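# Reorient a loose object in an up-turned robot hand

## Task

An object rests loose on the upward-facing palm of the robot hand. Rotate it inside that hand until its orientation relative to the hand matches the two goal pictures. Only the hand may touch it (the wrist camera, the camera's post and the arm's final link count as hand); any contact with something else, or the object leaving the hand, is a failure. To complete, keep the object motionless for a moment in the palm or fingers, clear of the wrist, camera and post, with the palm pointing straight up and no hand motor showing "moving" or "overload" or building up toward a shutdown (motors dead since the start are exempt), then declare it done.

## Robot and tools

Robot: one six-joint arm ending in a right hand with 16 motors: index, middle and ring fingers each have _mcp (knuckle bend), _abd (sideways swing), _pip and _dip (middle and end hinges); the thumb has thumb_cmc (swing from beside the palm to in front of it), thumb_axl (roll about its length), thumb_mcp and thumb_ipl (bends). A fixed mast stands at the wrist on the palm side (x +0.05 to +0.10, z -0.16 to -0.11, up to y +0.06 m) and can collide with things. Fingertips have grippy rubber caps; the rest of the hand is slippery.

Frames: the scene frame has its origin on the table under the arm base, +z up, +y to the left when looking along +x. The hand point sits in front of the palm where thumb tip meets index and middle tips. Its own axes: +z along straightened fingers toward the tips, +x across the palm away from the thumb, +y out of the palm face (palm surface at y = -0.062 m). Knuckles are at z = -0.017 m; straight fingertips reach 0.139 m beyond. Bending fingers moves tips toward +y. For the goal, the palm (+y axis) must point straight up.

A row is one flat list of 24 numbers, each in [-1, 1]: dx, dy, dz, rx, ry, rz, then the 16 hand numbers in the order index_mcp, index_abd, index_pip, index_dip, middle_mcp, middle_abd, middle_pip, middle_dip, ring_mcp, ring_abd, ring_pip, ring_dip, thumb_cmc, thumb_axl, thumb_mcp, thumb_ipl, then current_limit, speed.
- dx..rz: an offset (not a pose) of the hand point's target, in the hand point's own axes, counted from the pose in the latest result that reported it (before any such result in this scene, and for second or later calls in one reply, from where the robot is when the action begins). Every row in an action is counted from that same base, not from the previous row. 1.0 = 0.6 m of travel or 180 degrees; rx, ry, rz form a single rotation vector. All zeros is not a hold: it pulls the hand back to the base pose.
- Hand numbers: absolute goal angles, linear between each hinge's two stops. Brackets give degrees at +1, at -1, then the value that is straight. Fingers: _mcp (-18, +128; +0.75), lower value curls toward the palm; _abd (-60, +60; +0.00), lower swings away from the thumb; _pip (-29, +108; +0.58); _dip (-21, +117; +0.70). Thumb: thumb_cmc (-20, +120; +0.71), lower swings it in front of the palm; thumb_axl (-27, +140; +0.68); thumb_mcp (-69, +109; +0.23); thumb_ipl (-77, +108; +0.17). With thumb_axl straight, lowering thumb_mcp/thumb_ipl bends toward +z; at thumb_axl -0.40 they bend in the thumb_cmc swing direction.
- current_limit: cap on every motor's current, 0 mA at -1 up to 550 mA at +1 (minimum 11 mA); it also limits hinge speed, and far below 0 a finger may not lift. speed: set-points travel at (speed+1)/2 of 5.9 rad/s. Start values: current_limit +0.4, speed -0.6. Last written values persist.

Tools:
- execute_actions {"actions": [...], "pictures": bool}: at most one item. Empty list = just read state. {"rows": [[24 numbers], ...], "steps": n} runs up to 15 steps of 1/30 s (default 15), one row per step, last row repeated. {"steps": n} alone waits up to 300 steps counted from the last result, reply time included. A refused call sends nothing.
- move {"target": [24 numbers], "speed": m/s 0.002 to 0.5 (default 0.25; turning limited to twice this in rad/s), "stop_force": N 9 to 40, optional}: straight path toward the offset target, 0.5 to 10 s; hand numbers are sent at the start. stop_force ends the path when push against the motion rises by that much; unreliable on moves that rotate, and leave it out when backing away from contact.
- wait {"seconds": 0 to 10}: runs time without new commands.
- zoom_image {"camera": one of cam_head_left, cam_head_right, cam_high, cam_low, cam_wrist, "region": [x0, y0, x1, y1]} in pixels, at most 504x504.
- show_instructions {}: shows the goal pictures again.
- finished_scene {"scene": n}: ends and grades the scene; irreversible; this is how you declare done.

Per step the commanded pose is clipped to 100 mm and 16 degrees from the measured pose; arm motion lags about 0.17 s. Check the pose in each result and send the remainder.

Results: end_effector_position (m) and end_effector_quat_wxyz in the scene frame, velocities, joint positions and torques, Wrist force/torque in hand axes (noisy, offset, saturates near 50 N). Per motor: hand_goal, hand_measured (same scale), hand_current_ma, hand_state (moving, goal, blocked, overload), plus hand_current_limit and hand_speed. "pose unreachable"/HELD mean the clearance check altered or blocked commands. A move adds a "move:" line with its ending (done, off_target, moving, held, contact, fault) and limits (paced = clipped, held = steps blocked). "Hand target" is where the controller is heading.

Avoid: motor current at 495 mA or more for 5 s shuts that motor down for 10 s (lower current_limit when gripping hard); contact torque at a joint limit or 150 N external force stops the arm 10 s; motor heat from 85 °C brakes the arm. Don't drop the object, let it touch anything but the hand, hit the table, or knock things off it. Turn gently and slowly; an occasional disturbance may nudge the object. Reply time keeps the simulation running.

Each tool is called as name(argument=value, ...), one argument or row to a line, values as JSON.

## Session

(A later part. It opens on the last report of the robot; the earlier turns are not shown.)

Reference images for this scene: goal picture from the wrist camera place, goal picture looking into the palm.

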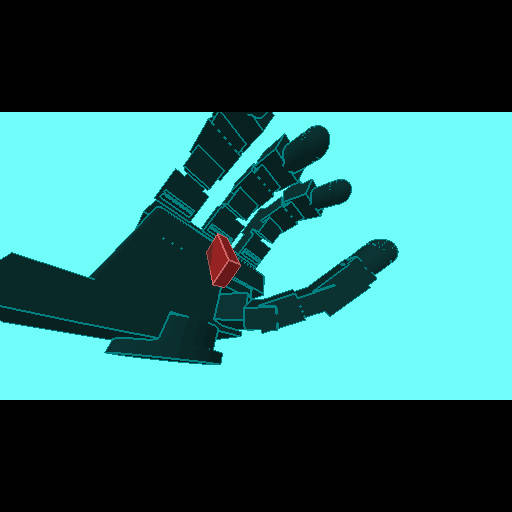

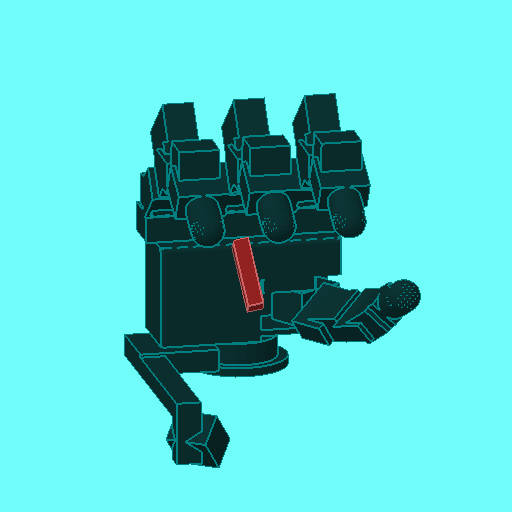

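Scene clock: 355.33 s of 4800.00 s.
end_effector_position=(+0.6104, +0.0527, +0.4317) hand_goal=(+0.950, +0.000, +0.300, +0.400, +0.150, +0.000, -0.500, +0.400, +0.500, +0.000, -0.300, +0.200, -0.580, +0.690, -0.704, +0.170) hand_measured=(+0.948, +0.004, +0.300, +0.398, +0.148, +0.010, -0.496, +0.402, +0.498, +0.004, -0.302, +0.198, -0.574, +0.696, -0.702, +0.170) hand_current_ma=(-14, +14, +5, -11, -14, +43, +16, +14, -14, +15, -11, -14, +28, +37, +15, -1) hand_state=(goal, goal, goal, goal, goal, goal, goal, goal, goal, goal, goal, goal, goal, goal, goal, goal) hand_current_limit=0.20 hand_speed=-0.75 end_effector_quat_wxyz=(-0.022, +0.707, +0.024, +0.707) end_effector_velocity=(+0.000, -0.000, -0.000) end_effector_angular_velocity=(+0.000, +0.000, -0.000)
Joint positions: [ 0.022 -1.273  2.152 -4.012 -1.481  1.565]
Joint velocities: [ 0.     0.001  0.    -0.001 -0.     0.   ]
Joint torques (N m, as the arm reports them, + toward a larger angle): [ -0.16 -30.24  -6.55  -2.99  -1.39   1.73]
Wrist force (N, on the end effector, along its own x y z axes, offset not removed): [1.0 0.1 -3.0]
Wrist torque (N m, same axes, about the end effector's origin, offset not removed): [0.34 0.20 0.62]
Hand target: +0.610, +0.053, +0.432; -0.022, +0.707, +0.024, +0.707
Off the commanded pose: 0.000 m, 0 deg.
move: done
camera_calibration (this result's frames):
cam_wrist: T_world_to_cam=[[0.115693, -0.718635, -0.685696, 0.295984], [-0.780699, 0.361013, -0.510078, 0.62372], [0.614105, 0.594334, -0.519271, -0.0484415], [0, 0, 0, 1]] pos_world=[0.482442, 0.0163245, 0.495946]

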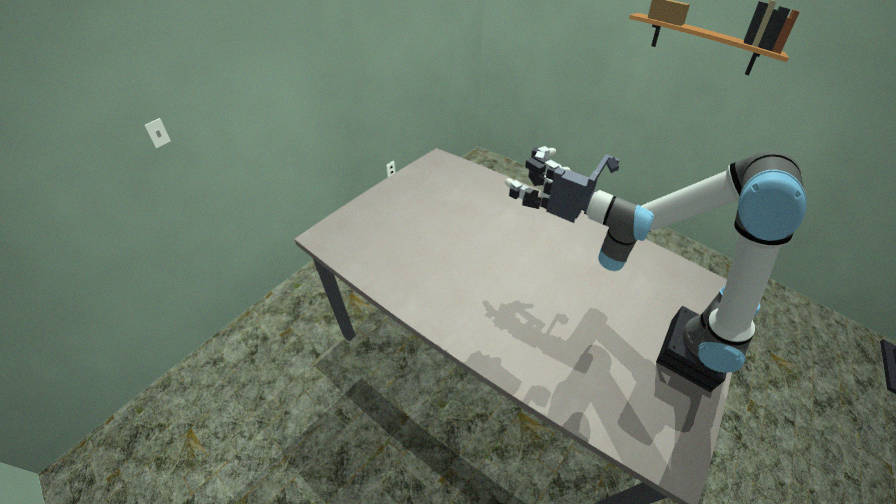

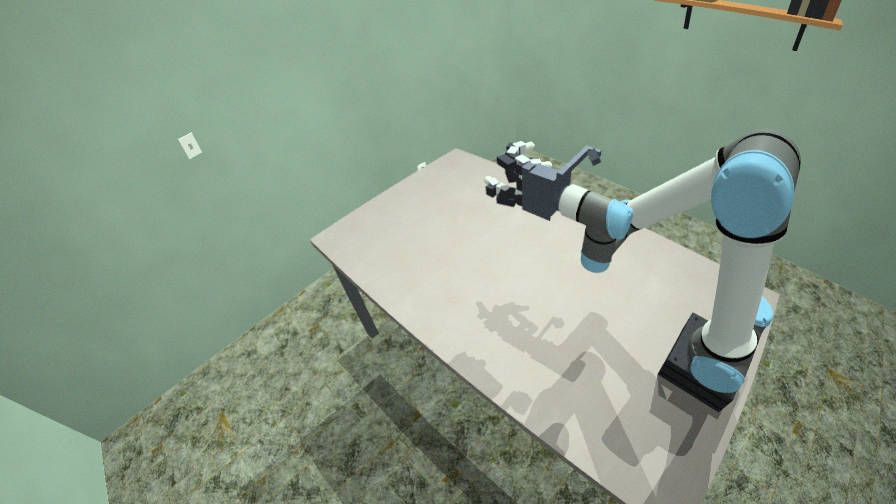

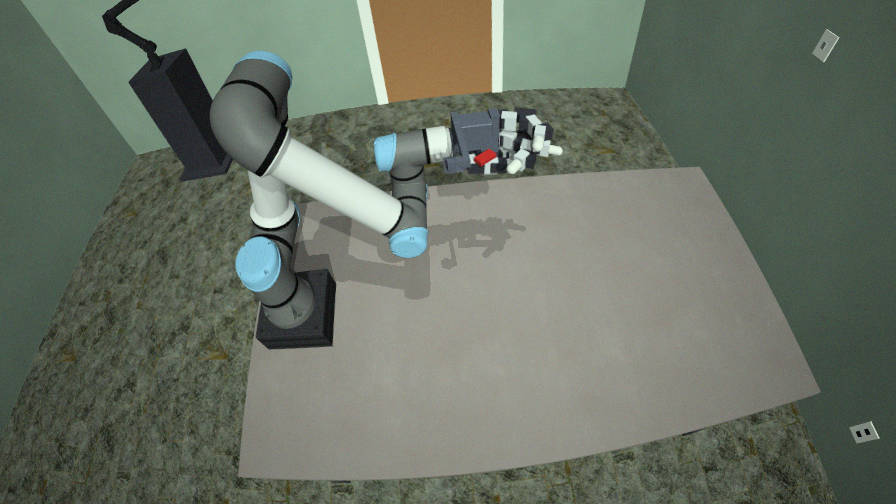

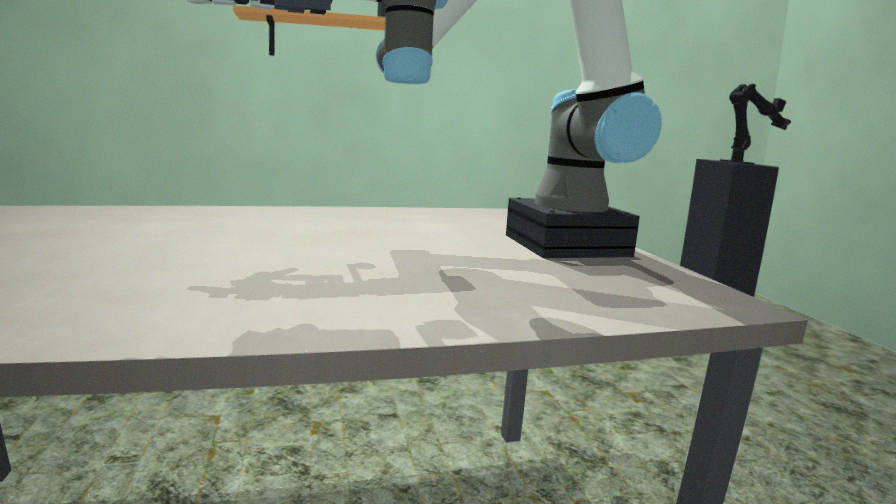

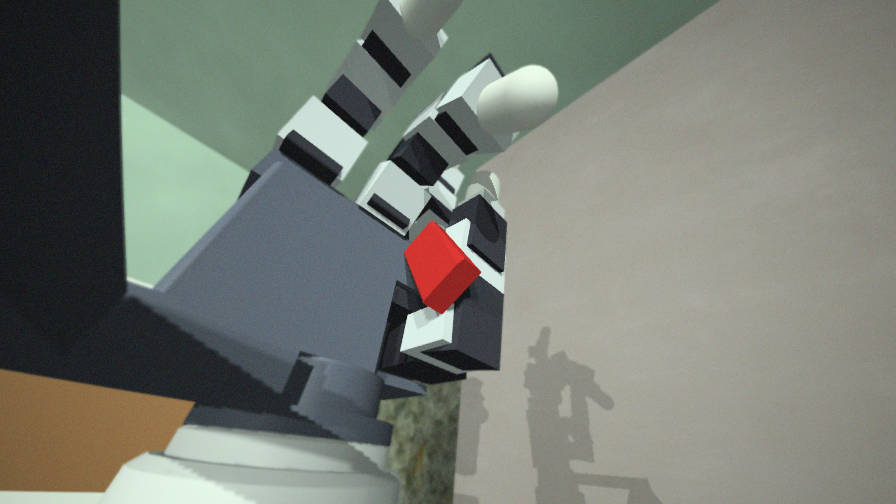

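execute_actions(
  actions=[
    {"rows":[[0,0,0,0,0,0, 0.95,0,0.3,0.4, 0.2,0.33,-0.81,-0.14, 0.5,0,-0.3,0.2, -0.58,0.69,-0.705,0.17, 0.2,-0.4]],"steps":14},
  ],
  pictures=false,
)

move(
  target=[0,0,0,0,0,0, 0.95,0,0.3,0.4, -0.09,0.33,-0.81,-0.14, 0.5,0,-0.3,0.2, -0.58,0.69,-0.705,0.17, 0.2,-0.75],
)

zoom_image(
  camera="cam_high",
  region=[450,110,530,190],
)

Scene clock: 371.57 s of 4800.00 s.
end_effector_position=(+0.6104, +0.0527, +0.4317) hand_goal=(+0.950, +0.000, +0.300, +0.400, +0.200, +0.330, -0.810, -0.140, +0.500, +0.000, -0.300, +0.200, -0.580, +0.690, -0.704, +0.170) hand_measured=(+0.948, +0.004, +0.300, +0.398, +0.198, +0.328, -0.804, +0.006, +0.498, +0.004, -0.302, +0.198, -0.574, +0.696, -0.702, +0.170) hand_current_ma=(-14, +14, +5, -11, -14, -7, +26, +55, -14, +15, -11, -14, +28, +37, +14, -1) hand_state=(goal, goal, goal, goal, goal, goal, goal, moving, goal, goal, goal, goal, goal, goal, goal, goal) hand_current_limit=0.20 hand_speed=-0.40 end_effector_quat_wxyz=(-0.022, +0.707, +0.024, +0.707) end_effector_velocity=(-0.000, +0.000, +0.000) end_effector_angular_velocity=(+0.000, +0.000, +0.001)
Joint positions: [ 0.022 -1.273  2.152 -4.012 -1.481  1.565]
Joint velocities: [ 0.    -0.001  0.001  0.     0.    -0.   ]
Joint torques (N m, as the arm reports them, + toward a larger angle): [  7.82 -37.68 -14.13  -0.47  -1.27   1.84]
Wrist force (N, on the end effector, along its own x y z axes, offset not removed): [0.0 2.8 0.3]
Wrist torque (N m, same axes, about the end effector's origin, offset not removed): [0.46 0.20 0.47]
Hand target: +0.610, +0.053, +0.432; -0.022, +0.707, +0.024, +0.707
Off the commanded pose: 0.000 m, 0 deg.
Steps of this call (steps 1 to 90: nothing new was sent; then 12.77 s passed at rest; steps 91 to 104: all 14 steps of this action). Readings (end_effector_position | what the end effector reports):
91: (+0.6104, +0.0527, +0.4317) | hand_goal=(+0.950, +0.000, +0.300, +0.400, +0.200, +0.330, -0.810, -0.140, +0.500, +0.000, -0.300, +0.200, -0.580, +0.690, -0.704, +0.170) hand_measured=(+0.948, +0.004, +0.300, +0.398, +0.148, +0.010, -0.496, +0.402, +0.498, +0.004, -0.302, +0.198, -0.574, +0.696, -0.702, +0.170) hand_current_ma=(-14, +14, +5, -11, -14, +43, +15, +14, -14, +15, -11, -14, +28, +37, +15, -1) hand_state=(goal, goal, goal, goal, moving, moving, moving, moving, goal, goal, goal, goal, goal, goal, goal, goal) hand_current_limit=0.20 hand_speed=-0.40
92: (+0.6104, +0.0527, +0.4317) | hand_goal=(+0.950, +0.000, +0.300, +0.400, +0.200, +0.330, -0.810, -0.140, +0.500, +0.000, -0.300, +0.200, -0.580, +0.690, -0.704, +0.170) hand_measured=(+0.948, +0.004, +0.300, +0.398, +0.156, +0.018, -0.506, +0.392, +0.498, +0.004, -0.302, +0.198, -0.574, +0.696, -0.702, +0.170) hand_current_ma=(-14, +14, +5, -11, -107, -65, +93, +82, -14, +15, -11, -14, +28, +37, +14, -1) hand_state=(goal, goal, goal, goal, moving, moving, moving, moving, goal, goal, goal, goal, goal, goal, goal, goal) hand_current_limit=0.20 hand_speed=-0.40
94: (+0.6104, +0.0527, +0.4317) | hand_goal=(+0.950, +0.000, +0.300, +0.400, +0.200, +0.330, -0.810, -0.140, +0.500, +0.000, -0.300, +0.200, -0.580, +0.690, -0.704, +0.170) hand_measured=(+0.948, +0.004, +0.300, +0.398, +0.192, +0.090, -0.570, +0.332, +0.498, +0.004, -0.302, +0.198, -0.574, +0.696, -0.702, +0.170) hand_current_ma=(-14, +14, +5, -11, -5, -51, +81, +66, -14, +15, -11, -14, +28, +37, +14, -1) hand_state=(goal, goal, goal, goal, moving, moving, moving, moving, goal, goal, goal, goal, goal, goal, goal, goal) hand_current_limit=0.20 hand_speed=-0.40
98: (+0.6104, +0.0527, +0.4317) | hand_goal=(+0.950, +0.000, +0.300, +0.400, +0.200, +0.330, -0.810, -0.140, +0.500, +0.000, -0.300, +0.200, -0.580, +0.690, -0.704, +0.170) hand_measured=(+0.948, +0.004, +0.300, +0.398, +0.198, +0.254, -0.712, +0.202, +0.498, +0.004, -0.302, +0.198, -0.574, +0.696, -0.702, +0.170) hand_current_ma=(-14, +14, +5, -11, -14, -49, +74, +57, -14, +15, -11, -14, +28, +37, +14, -1) hand_state=(goal, goal, goal, goal, goal, moving, moving, moving, goal, goal, goal, goal, goal, goal, goal, goal) hand_current_limit=0.20 hand_speed=-0.40
104: the state above

Scene clock: 372.70 s of 4800.00 s.
end_effector_position=(+0.6104, +0.0527, +0.4317) hand_goal=(+0.950, +0.000, +0.300, +0.400, -0.090, +0.330, -0.810, -0.140, +0.500, +0.000, -0.300, +0.200, -0.580, +0.690, -0.704, +0.170) hand_measured=(+0.948, +0.004, +0.300, +0.398, -0.088, +0.328, -0.804, -0.138, +0.498, +0.004, -0.302, +0.198, -0.574, +0.696, -0.702, +0.170) hand_current_ma=(-14, +14, +5, -11, +14, -7, +25, +15, -14, +15, -11, -14, +28, +37, +14, -1) hand_state=(goal, goal, goal, goal, goal, goal, goal, goal, goal, goal, goal, goal, goal, goal, goal, goal) hand_current_limit=0.20 hand_speed=-0.75 end_effector_quat_wxyz=(-0.022, +0.707, +0.024, +0.707) end_effector_velocity=(-0.000, -0.000, -0.001) end_effector_angular_velocity=(+0.000, +0.001, -0.000)
Joint positions: [ 0.022 -1.273  2.152 -4.012 -1.481  1.565]
Joint velocities: [-0.    -0.     0.002 -0.001 -0.    -0.   ]
Joint torques (N m, as the arm reports them, + toward a larger angle): [  6.36 -37.02 -14.13  -0.98  -1.12   1.72]
Wrist force (N, on the end effector, along its own x y z axes, offset not removed): [-0.2 2.7 -0.9]
Wrist torque (N m, same axes, about the end effector's origin, offset not removed): [0.51 0.39 0.58]
Hand target: +0.610, +0.053, +0.432; -0.022, +0.707, +0.024, +0.707
Off the commanded pose: 0.000 m, 0 deg.
move: done
camera_calibration (this result's frames):
cam_wrist: T_world_to_cam=[[0.115695, -0.718634, -0.685697, 0.295991], [-0.78071, 0.361002, -0.510068, 0.623719], [0.61409, 0.594343, -0.519278, -0.0484347], [0, 0, 0, 1]] pos_world=[0.482442, 0.016332, 0.495948]

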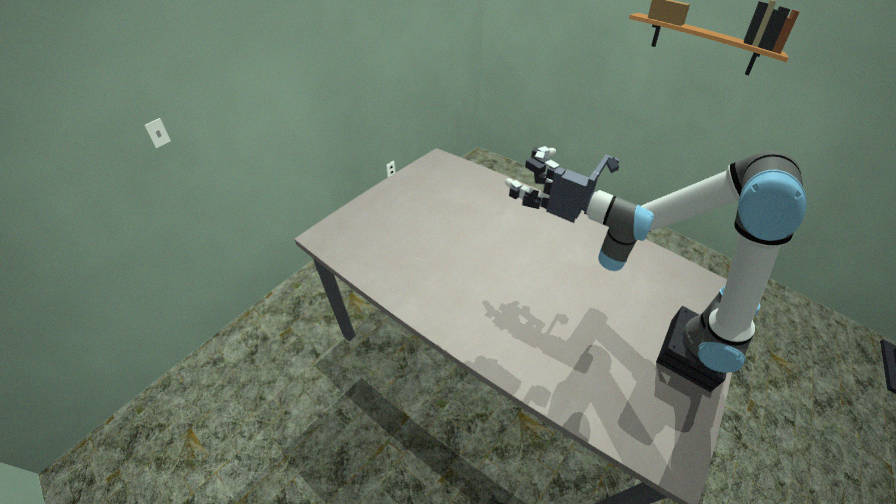

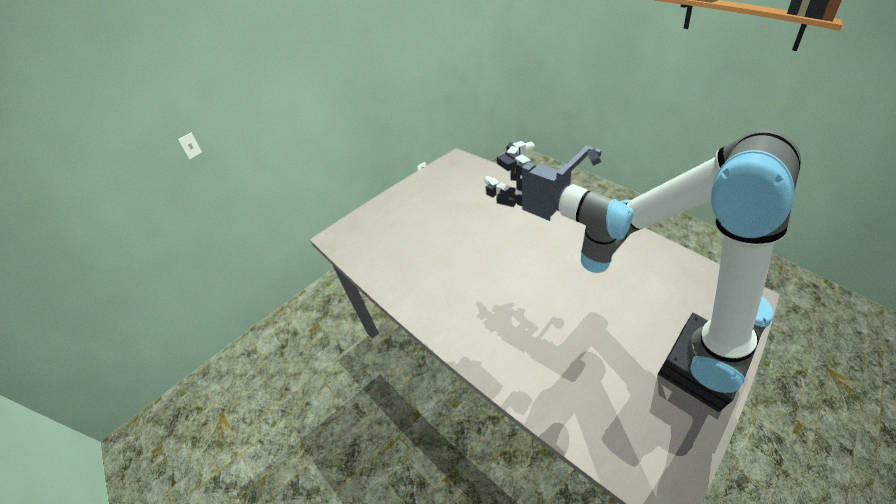

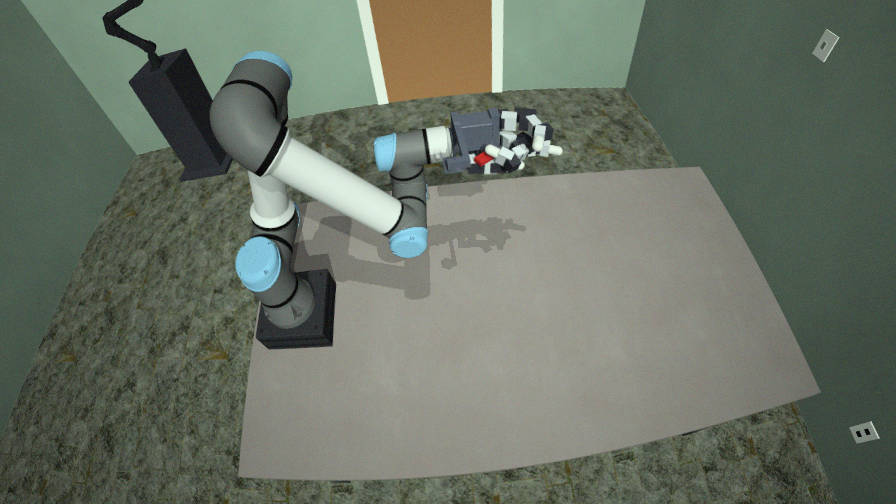

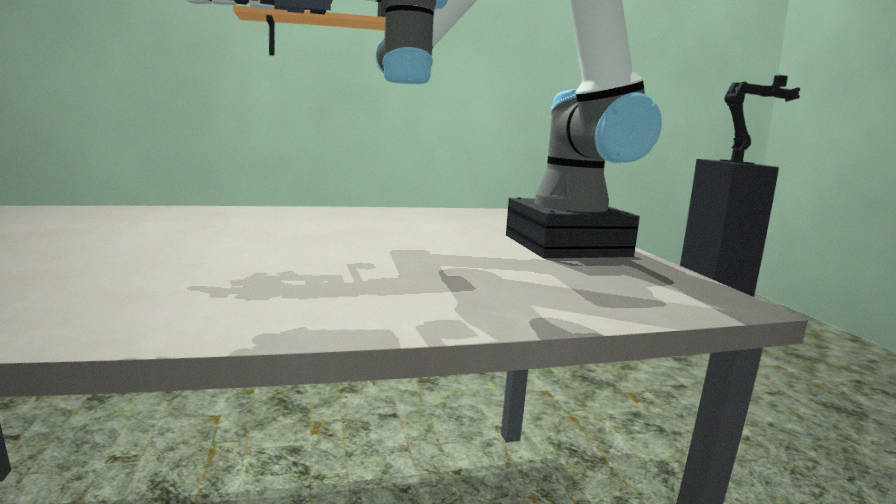

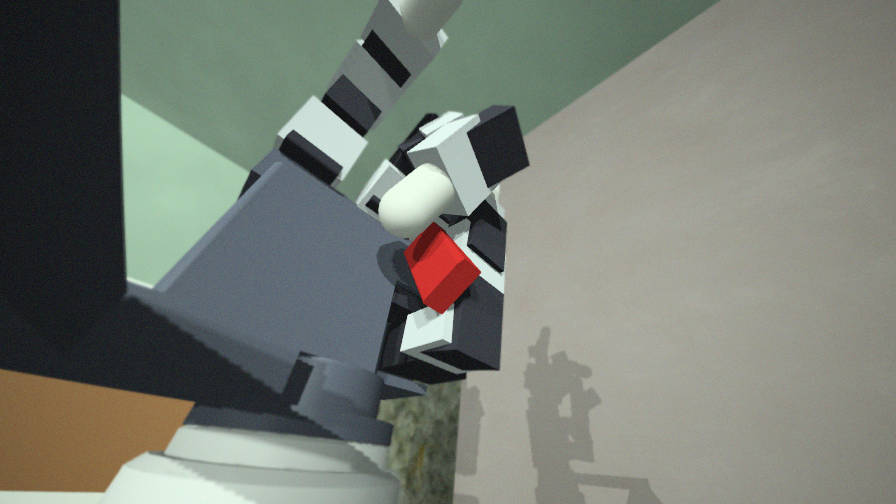

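Region (450, 110, 530, 190) of cam_high's 896x504 image, scaled by 6.300, with more detail than that image has.

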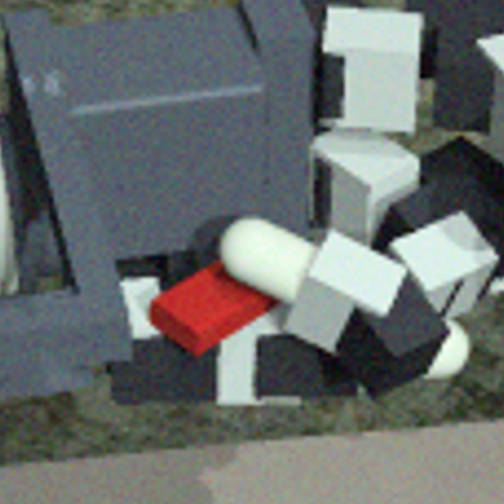

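move(
  target=[0,0,0,0,0,0, 0.95,0,0.3,0.4, -0.09,0.05,-0.81,-0.14, 0.5,0,-0.3,0.2, -0.58,0.69,-0.705,0.17, 0.2,-0.85],
)

zoom_image(
  camera="cam_wrist",
  region=[330, 150, 570, 390],
)

Scene clock: 387.17 s of 4800.00 s.
end_effector_position=(+0.6104, +0.0527, +0.4317) hand_goal=(+0.950, +0.000, +0.300, +0.400, -0.090, +0.050, -0.810, -0.140, +0.500, +0.000, -0.300, +0.200, -0.580, +0.690, -0.704, +0.170) hand_measured=(+0.948, +0.004, +0.300, +0.398, -0.088, +0.056, -0.806, -0.138, +0.498, +0.004, -0.302, +0.198, -0.574, +0.696, -0.702, +0.170) hand_current_ma=(-14, +14, +5, -11, +14, +28, +17, +14, -14, +15, -11, -14, +28, +37, +14, -1) hand_state=(goal, goal, goal, goal, goal, goal, goal, goal, goal, goal, goal, goal, goal, goal, goal, goal) hand_current_limit=0.20 hand_speed=-0.85 end_effector_quat_wxyz=(-0.022, +0.707, +0.024, +0.707) end_effector_velocity=(+0.000, -0.000, +0.000) end_effector_angular_velocity=(-0.000, -0.001, +0.000)
Joint positions: [ 0.022 -1.273  2.152 -4.012 -1.481  1.565]
Joint velocities: [-0.     0.    -0.001  0.     0.    -0.   ]
Joint torques (N m, as the arm reports them, + toward a larger angle): [  6.06 -36.99 -13.7   -0.88  -1.23   1.6 ]
Wrist force (N, on the end effector, along its own x y z axes, offset not removed): [1.7 -1.0 0.5]
Wrist torque (N m, same axes, about the end effector's origin, offset not removed): [-0.16 0.17 0.43]
Hand target: +0.610, +0.053, +0.432; -0.022, +0.707, +0.024, +0.707
Off the commanded pose: 0.000 m, 0 deg.
After step 90, 10.53 s passed at rest.
move: done
camera_calibration (this result's frames):
cam_wrist: T_world_to_cam=[[0.115695, -0.718634, -0.685697, 0.295991], [-0.78071, 0.361002, -0.510068, 0.623719], [0.61409, 0.594343, -0.519278, -0.0484347], [0, 0, 0, 1]] pos_world=[0.482442, 0.016332, 0.495948]

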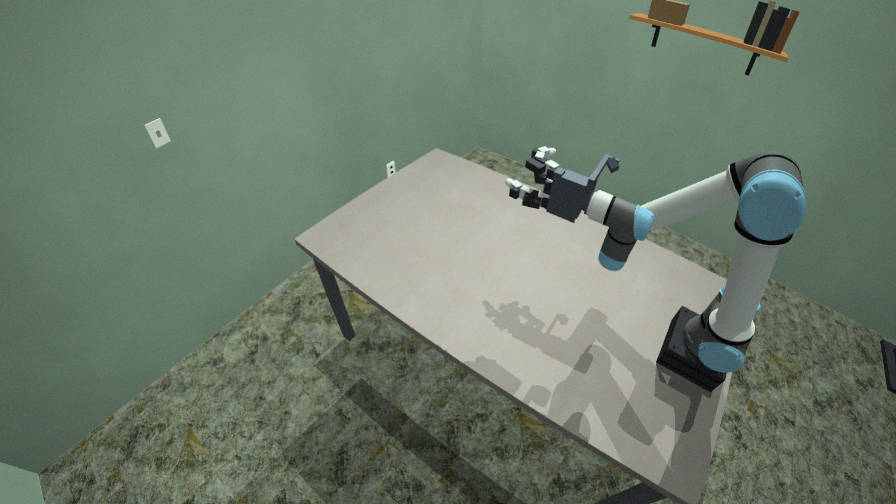

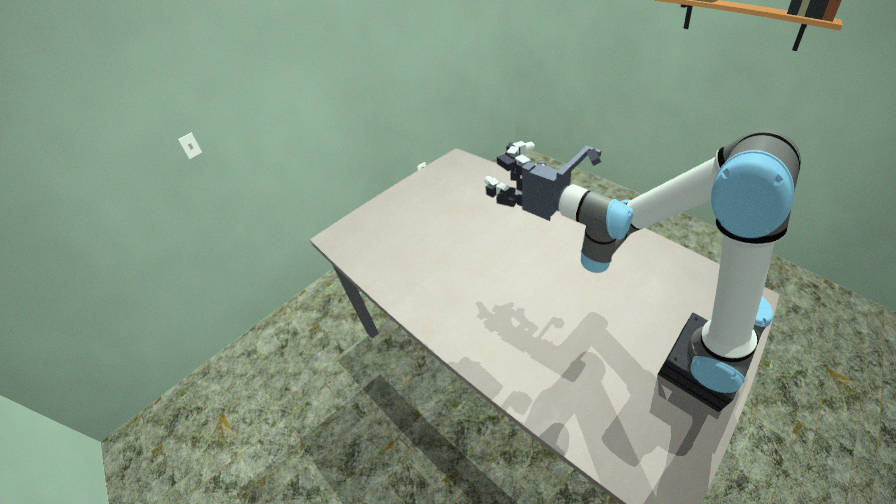

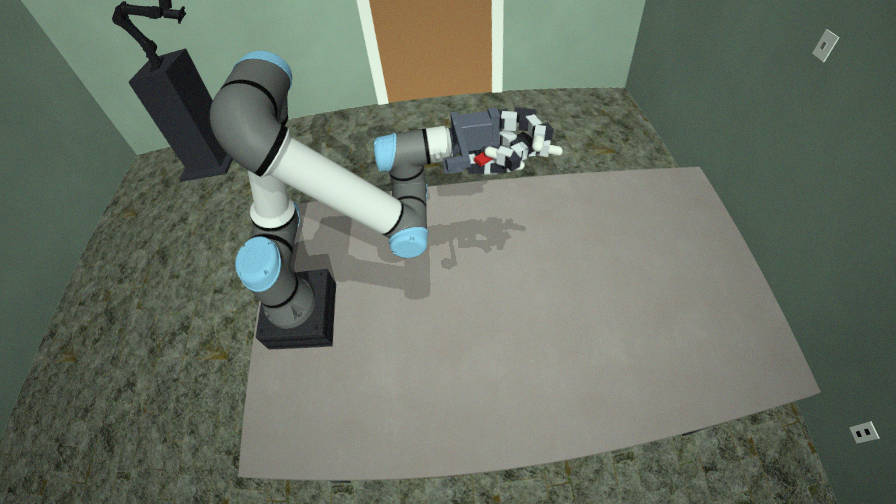

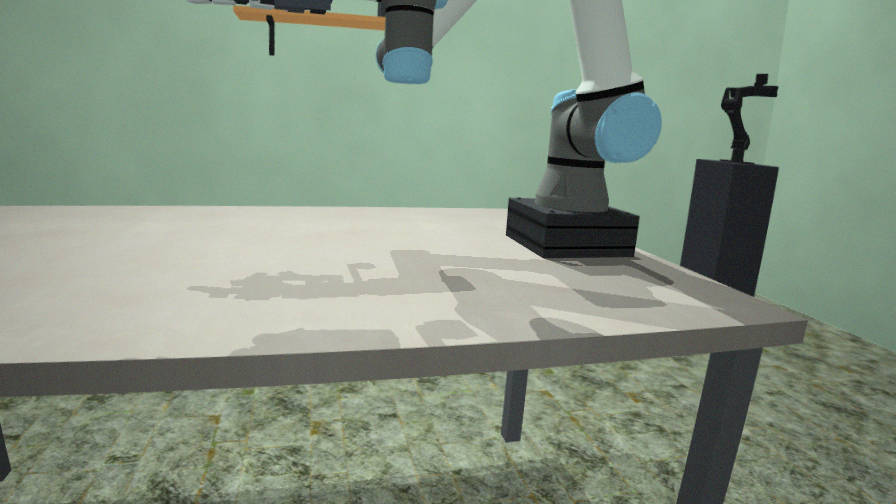

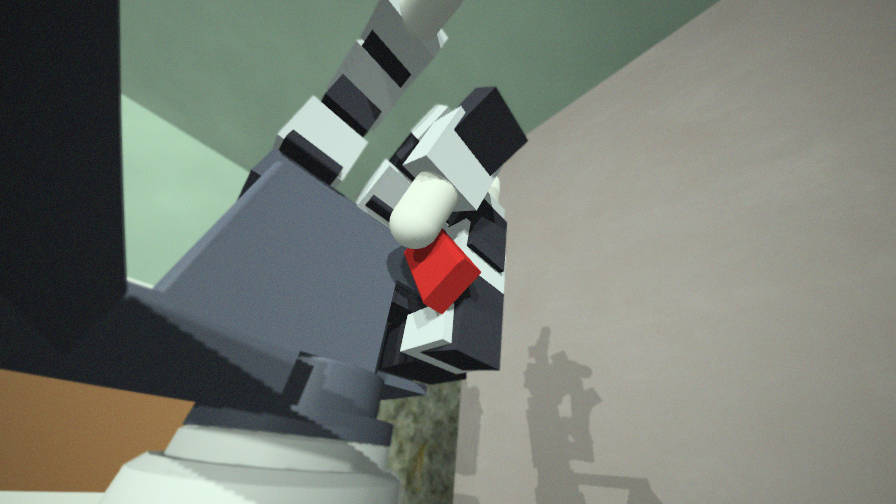

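Region (330, 150, 570, 390) of cam_wrist's 896x504 image, scaled by 2.100, with more detail than that image has.

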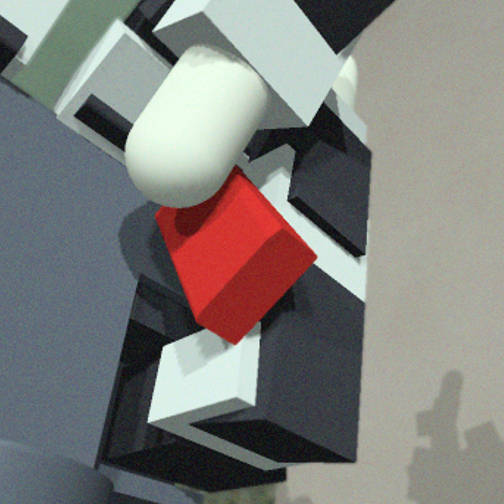

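move(
  target=[0,0,0,0,0,0, 0.95,0,0.3,0.4, -0.09,-0.12,-0.81,-0.14, 0.5,0,-0.3,0.2, -0.60,0.62,-0.705,0.17, 0.2,-0.85],
)

zoom_image(
  camera="cam_wrist",
  region=[330, 150, 570, 390],
)

show_instructions(
)

Scene clock: 390.43 s of 4800.00 s.
end_effector_position=(+0.6104, +0.0527, +0.4317) hand_goal=(+0.950, +0.000, +0.300, +0.400, -0.090, -0.120, -0.810, -0.140, +0.500, +0.000, -0.300, +0.200, -0.600, +0.620, -0.704, +0.170) hand_measured=(+0.948, +0.004, +0.300, +0.398, -0.090, -0.044, -0.804, -0.136, +0.498, +0.004, -0.302, +0.198, -0.552, +0.690, -0.704, +0.170) hand_current_ma=(-14, +14, +5, -11, -4, +328, +31, +21, -14, +15, -11, -14, +245, +330, +2, -1) hand_state=(goal, goal, goal, goal, goal, blocked, goal, goal, goal, goal, goal, goal, blocked, blocked, goal, goal) hand_current_limit=0.20 hand_speed=-0.85 end_effector_quat_wxyz=(-0.022, +0.707, +0.024, +0.707) end_effector_velocity=(-0.000, -0.000, -0.000) end_effector_angular_velocity=(+0.000, +0.001, -0.000)
Joint positions: [ 0.022 -1.273  2.152 -4.012 -1.481  1.565]
Joint velocities: [-0.    -0.     0.     0.001 -0.    -0.   ]
Joint torques (N m, as the arm reports them, + toward a larger angle): [  6.22 -37.1  -13.74  -0.97  -1.32   1.8 ]
Wrist force (N, on the end effector, along its own x y z axes, offset not removed): [0.9 1.0 0.0]
Wrist torque (N m, same axes, about the end effector's origin, offset not removed): [0.16 0.11 0.48]
Hand target: +0.610, +0.053, +0.432; -0.022, +0.707, +0.024, +0.707
Off the commanded pose: 0.000 m, 0 deg.
move: done
camera_calibration (this result's frames):
cam_wrist: T_world_to_cam=[[0.115695, -0.718634, -0.685697, 0.295991], [-0.78071, 0.361002, -0.510068, 0.623719], [0.61409, 0.594343, -0.519278, -0.0484347], [0, 0, 0, 1]] pos_world=[0.482442, 0.016332, 0.495948]

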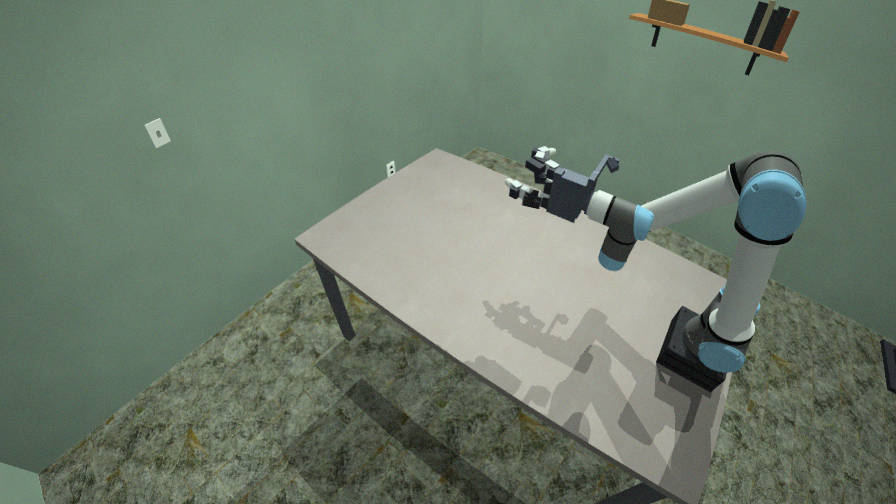

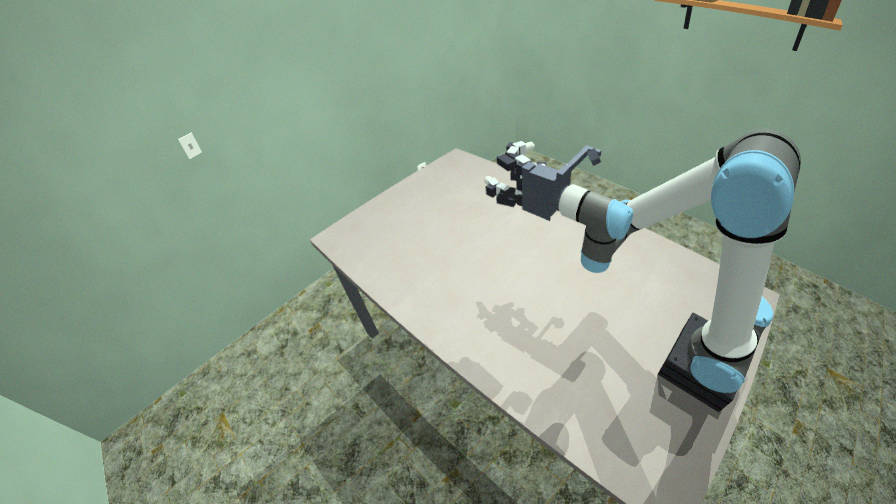

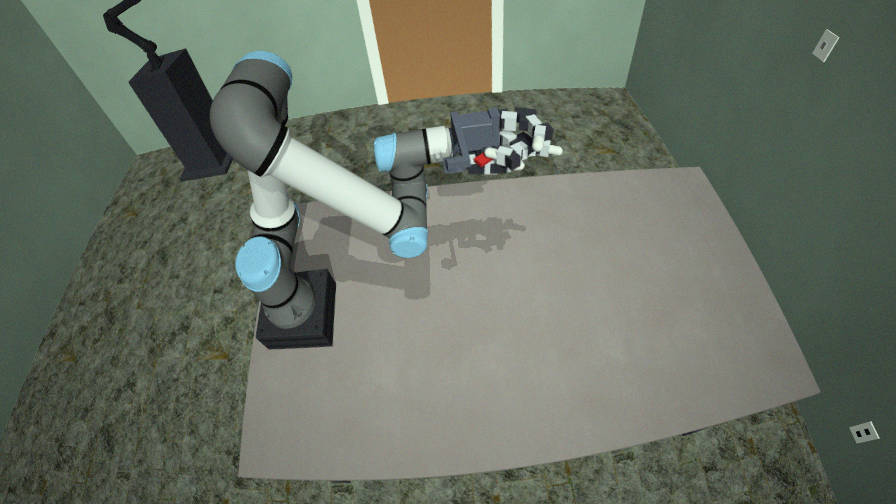

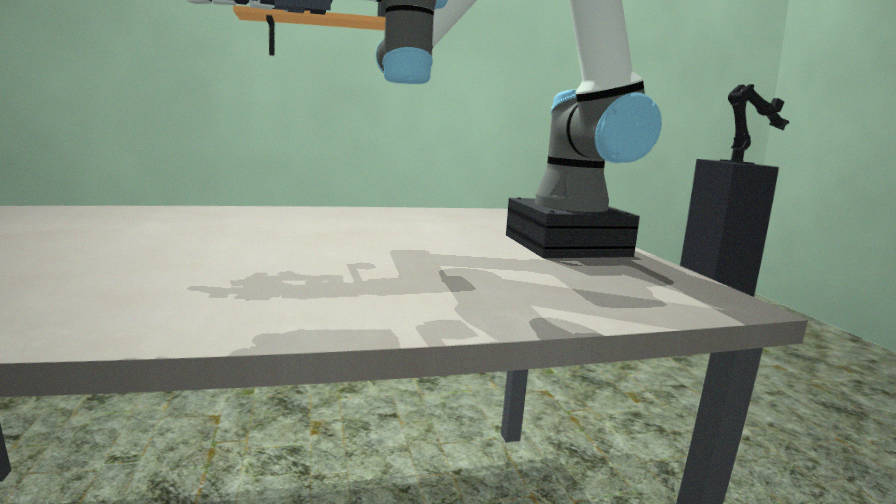

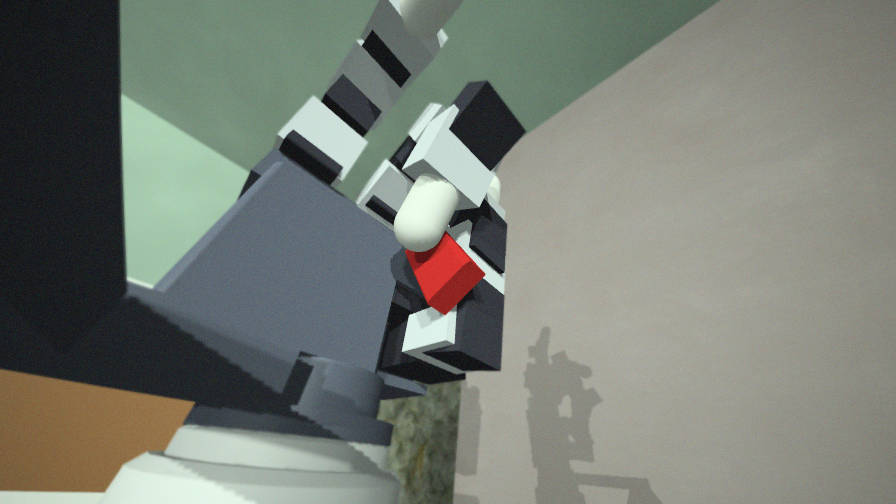

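Region (330, 150, 570, 390) of cam_wrist's 896x504 image, scaled by 2.100, with more detail than that image has.

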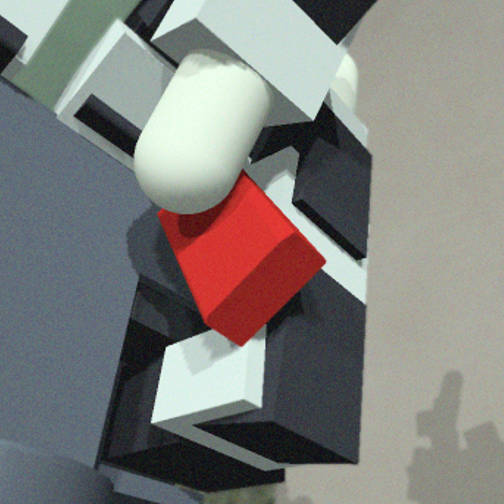

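Reference images for this scene: goal picture from the wrist camera place, goal picture looking into the palm.

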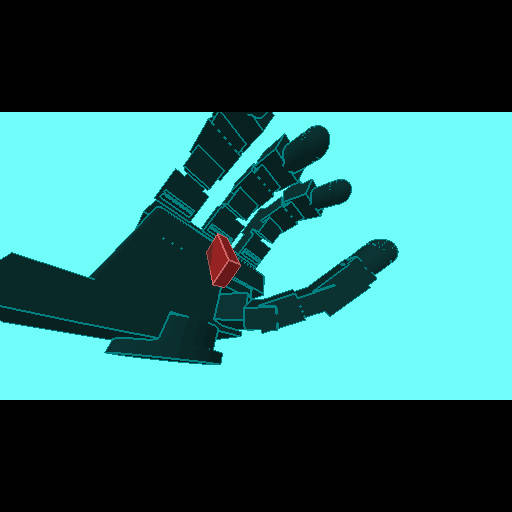

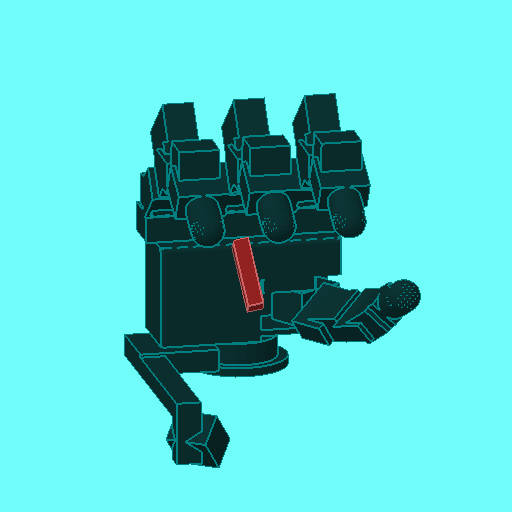

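move(
  target=[0,0,0,0,0,0, 0.95,0,0.3,0.4, -0.09,0.03,-0.81,-0.14, 0.5,0,-0.3,0.2, -0.68,0.66,-0.705,0.17, 0.4,-0.9],
)

zoom_image(
  camera="cam_wrist",
  region=[330, 150, 570, 390],
)

Scene clock: 400.17 s of 4800.00 s.
end_effector_position=(+0.6104, +0.0527, +0.4317) hand_goal=(+0.950, +0.000, +0.300, +0.400, -0.090, +0.030, -0.810, -0.140, +0.500, +0.000, -0.300, +0.200, -0.680, +0.660, -0.704, +0.170) hand_measured=(+0.948, +0.004, +0.300, +0.398, -0.088, +0.042, -0.808, -0.140, +0.498, +0.004, -0.302, +0.198, -0.596, +0.694, -0.702, +0.170) hand_current_ma=(-14, +14, +5, -11, +14, +60, +10, +2, -14, +15, -11, -14, +385, +205, +20, -1) hand_state=(goal, goal, goal, goal, goal, goal, goal, goal, goal, goal, goal, goal, blocked, blocked, goal, goal) hand_current_limit=0.40 hand_speed=-0.90 end_effector_quat_wxyz=(-0.022, +0.707, +0.024, +0.707) end_effector_velocity=(-0.000, -0.000, +0.000) end_effector_angular_velocity=(-0.000, -0.001, -0.000)
Joint positions: [ 0.022 -1.273  2.152 -4.012 -1.481  1.565]
Joint velocities: [-0.    -0.001  0.001 -0.    -0.     0.   ]
Joint torques (N m, as the arm reports them, + toward a larger angle): [  6.03 -37.2  -14.26  -0.88  -1.2    1.75]
Wrist force (N, on the end effector, along its own x y z axes, offset not removed): [1.4 0.6 -1.5]
Wrist torque (N m, same axes, about the end effector's origin, offset not removed): [0.21 0.17 0.40]
Hand target: +0.610, +0.053, +0.432; -0.022, +0.707, +0.024, +0.707
Off the commanded pose: 0.000 m, 0 deg.
After step 90, 5.97 s passed at rest.
move: done
camera_calibration (this result's frames):
cam_wrist: T_world_to_cam=[[0.115695, -0.718634, -0.685697, 0.295991], [-0.78071, 0.361002, -0.510068, 0.623719], [0.61409, 0.594343, -0.519278, -0.0484347], [0, 0, 0, 1]] pos_world=[0.482442, 0.016332, 0.495948]

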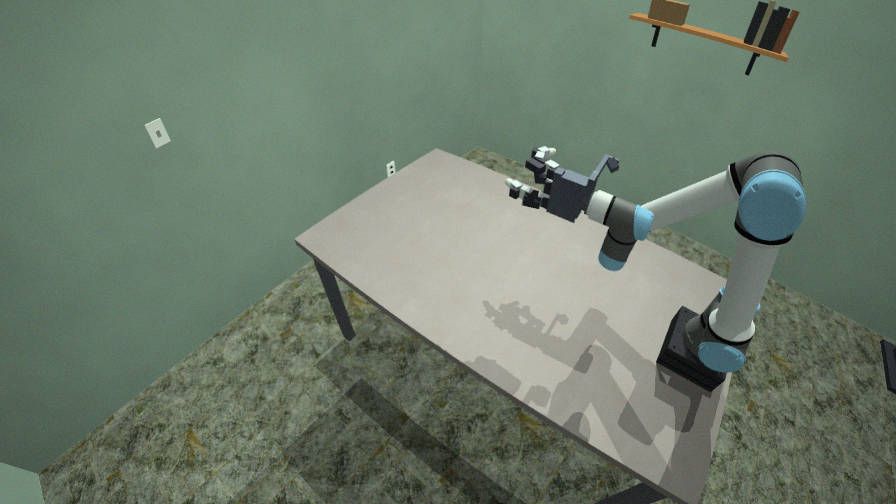

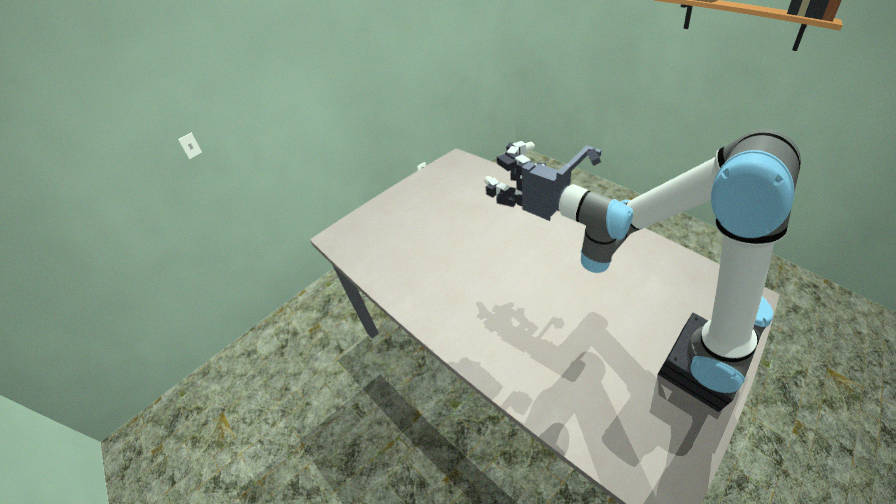

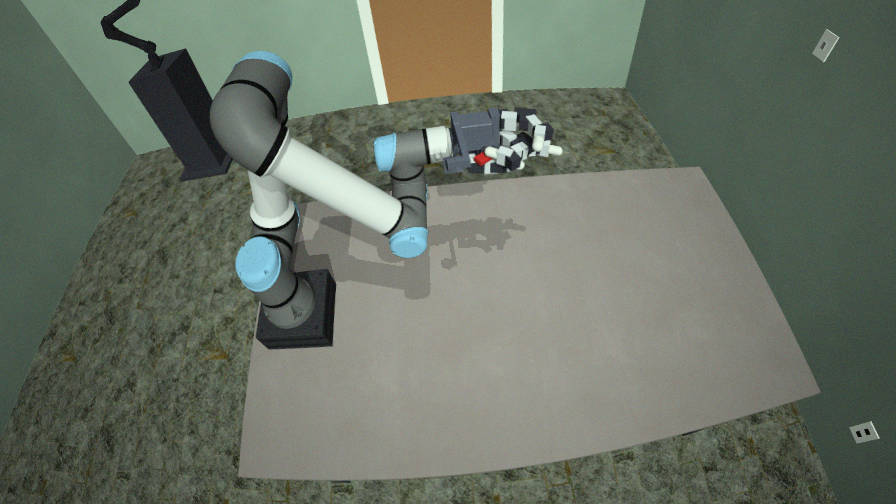

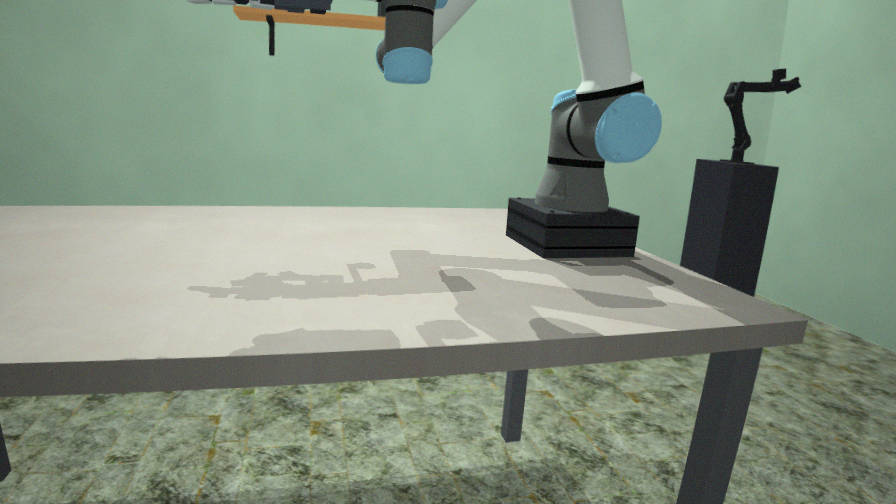

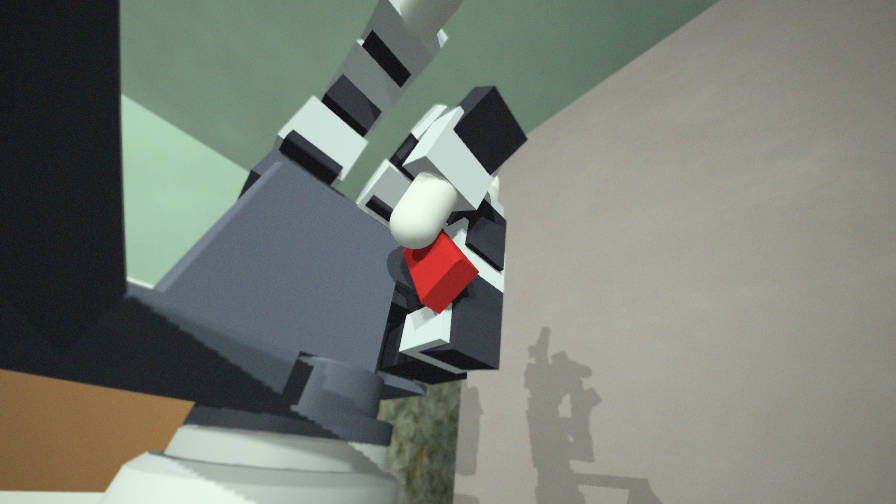

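Region (330, 150, 570, 390) of cam_wrist's 896x504 image, scaled by 2.100, with more detail than that image has.

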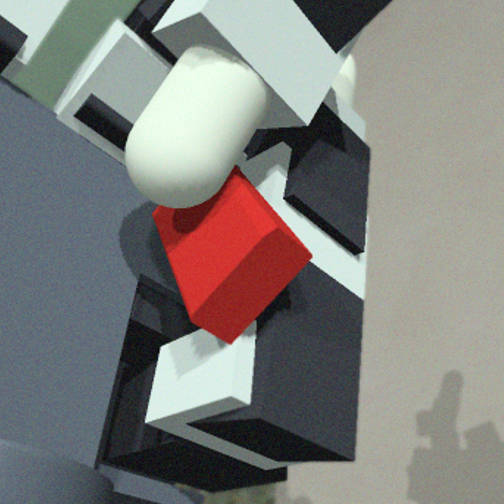

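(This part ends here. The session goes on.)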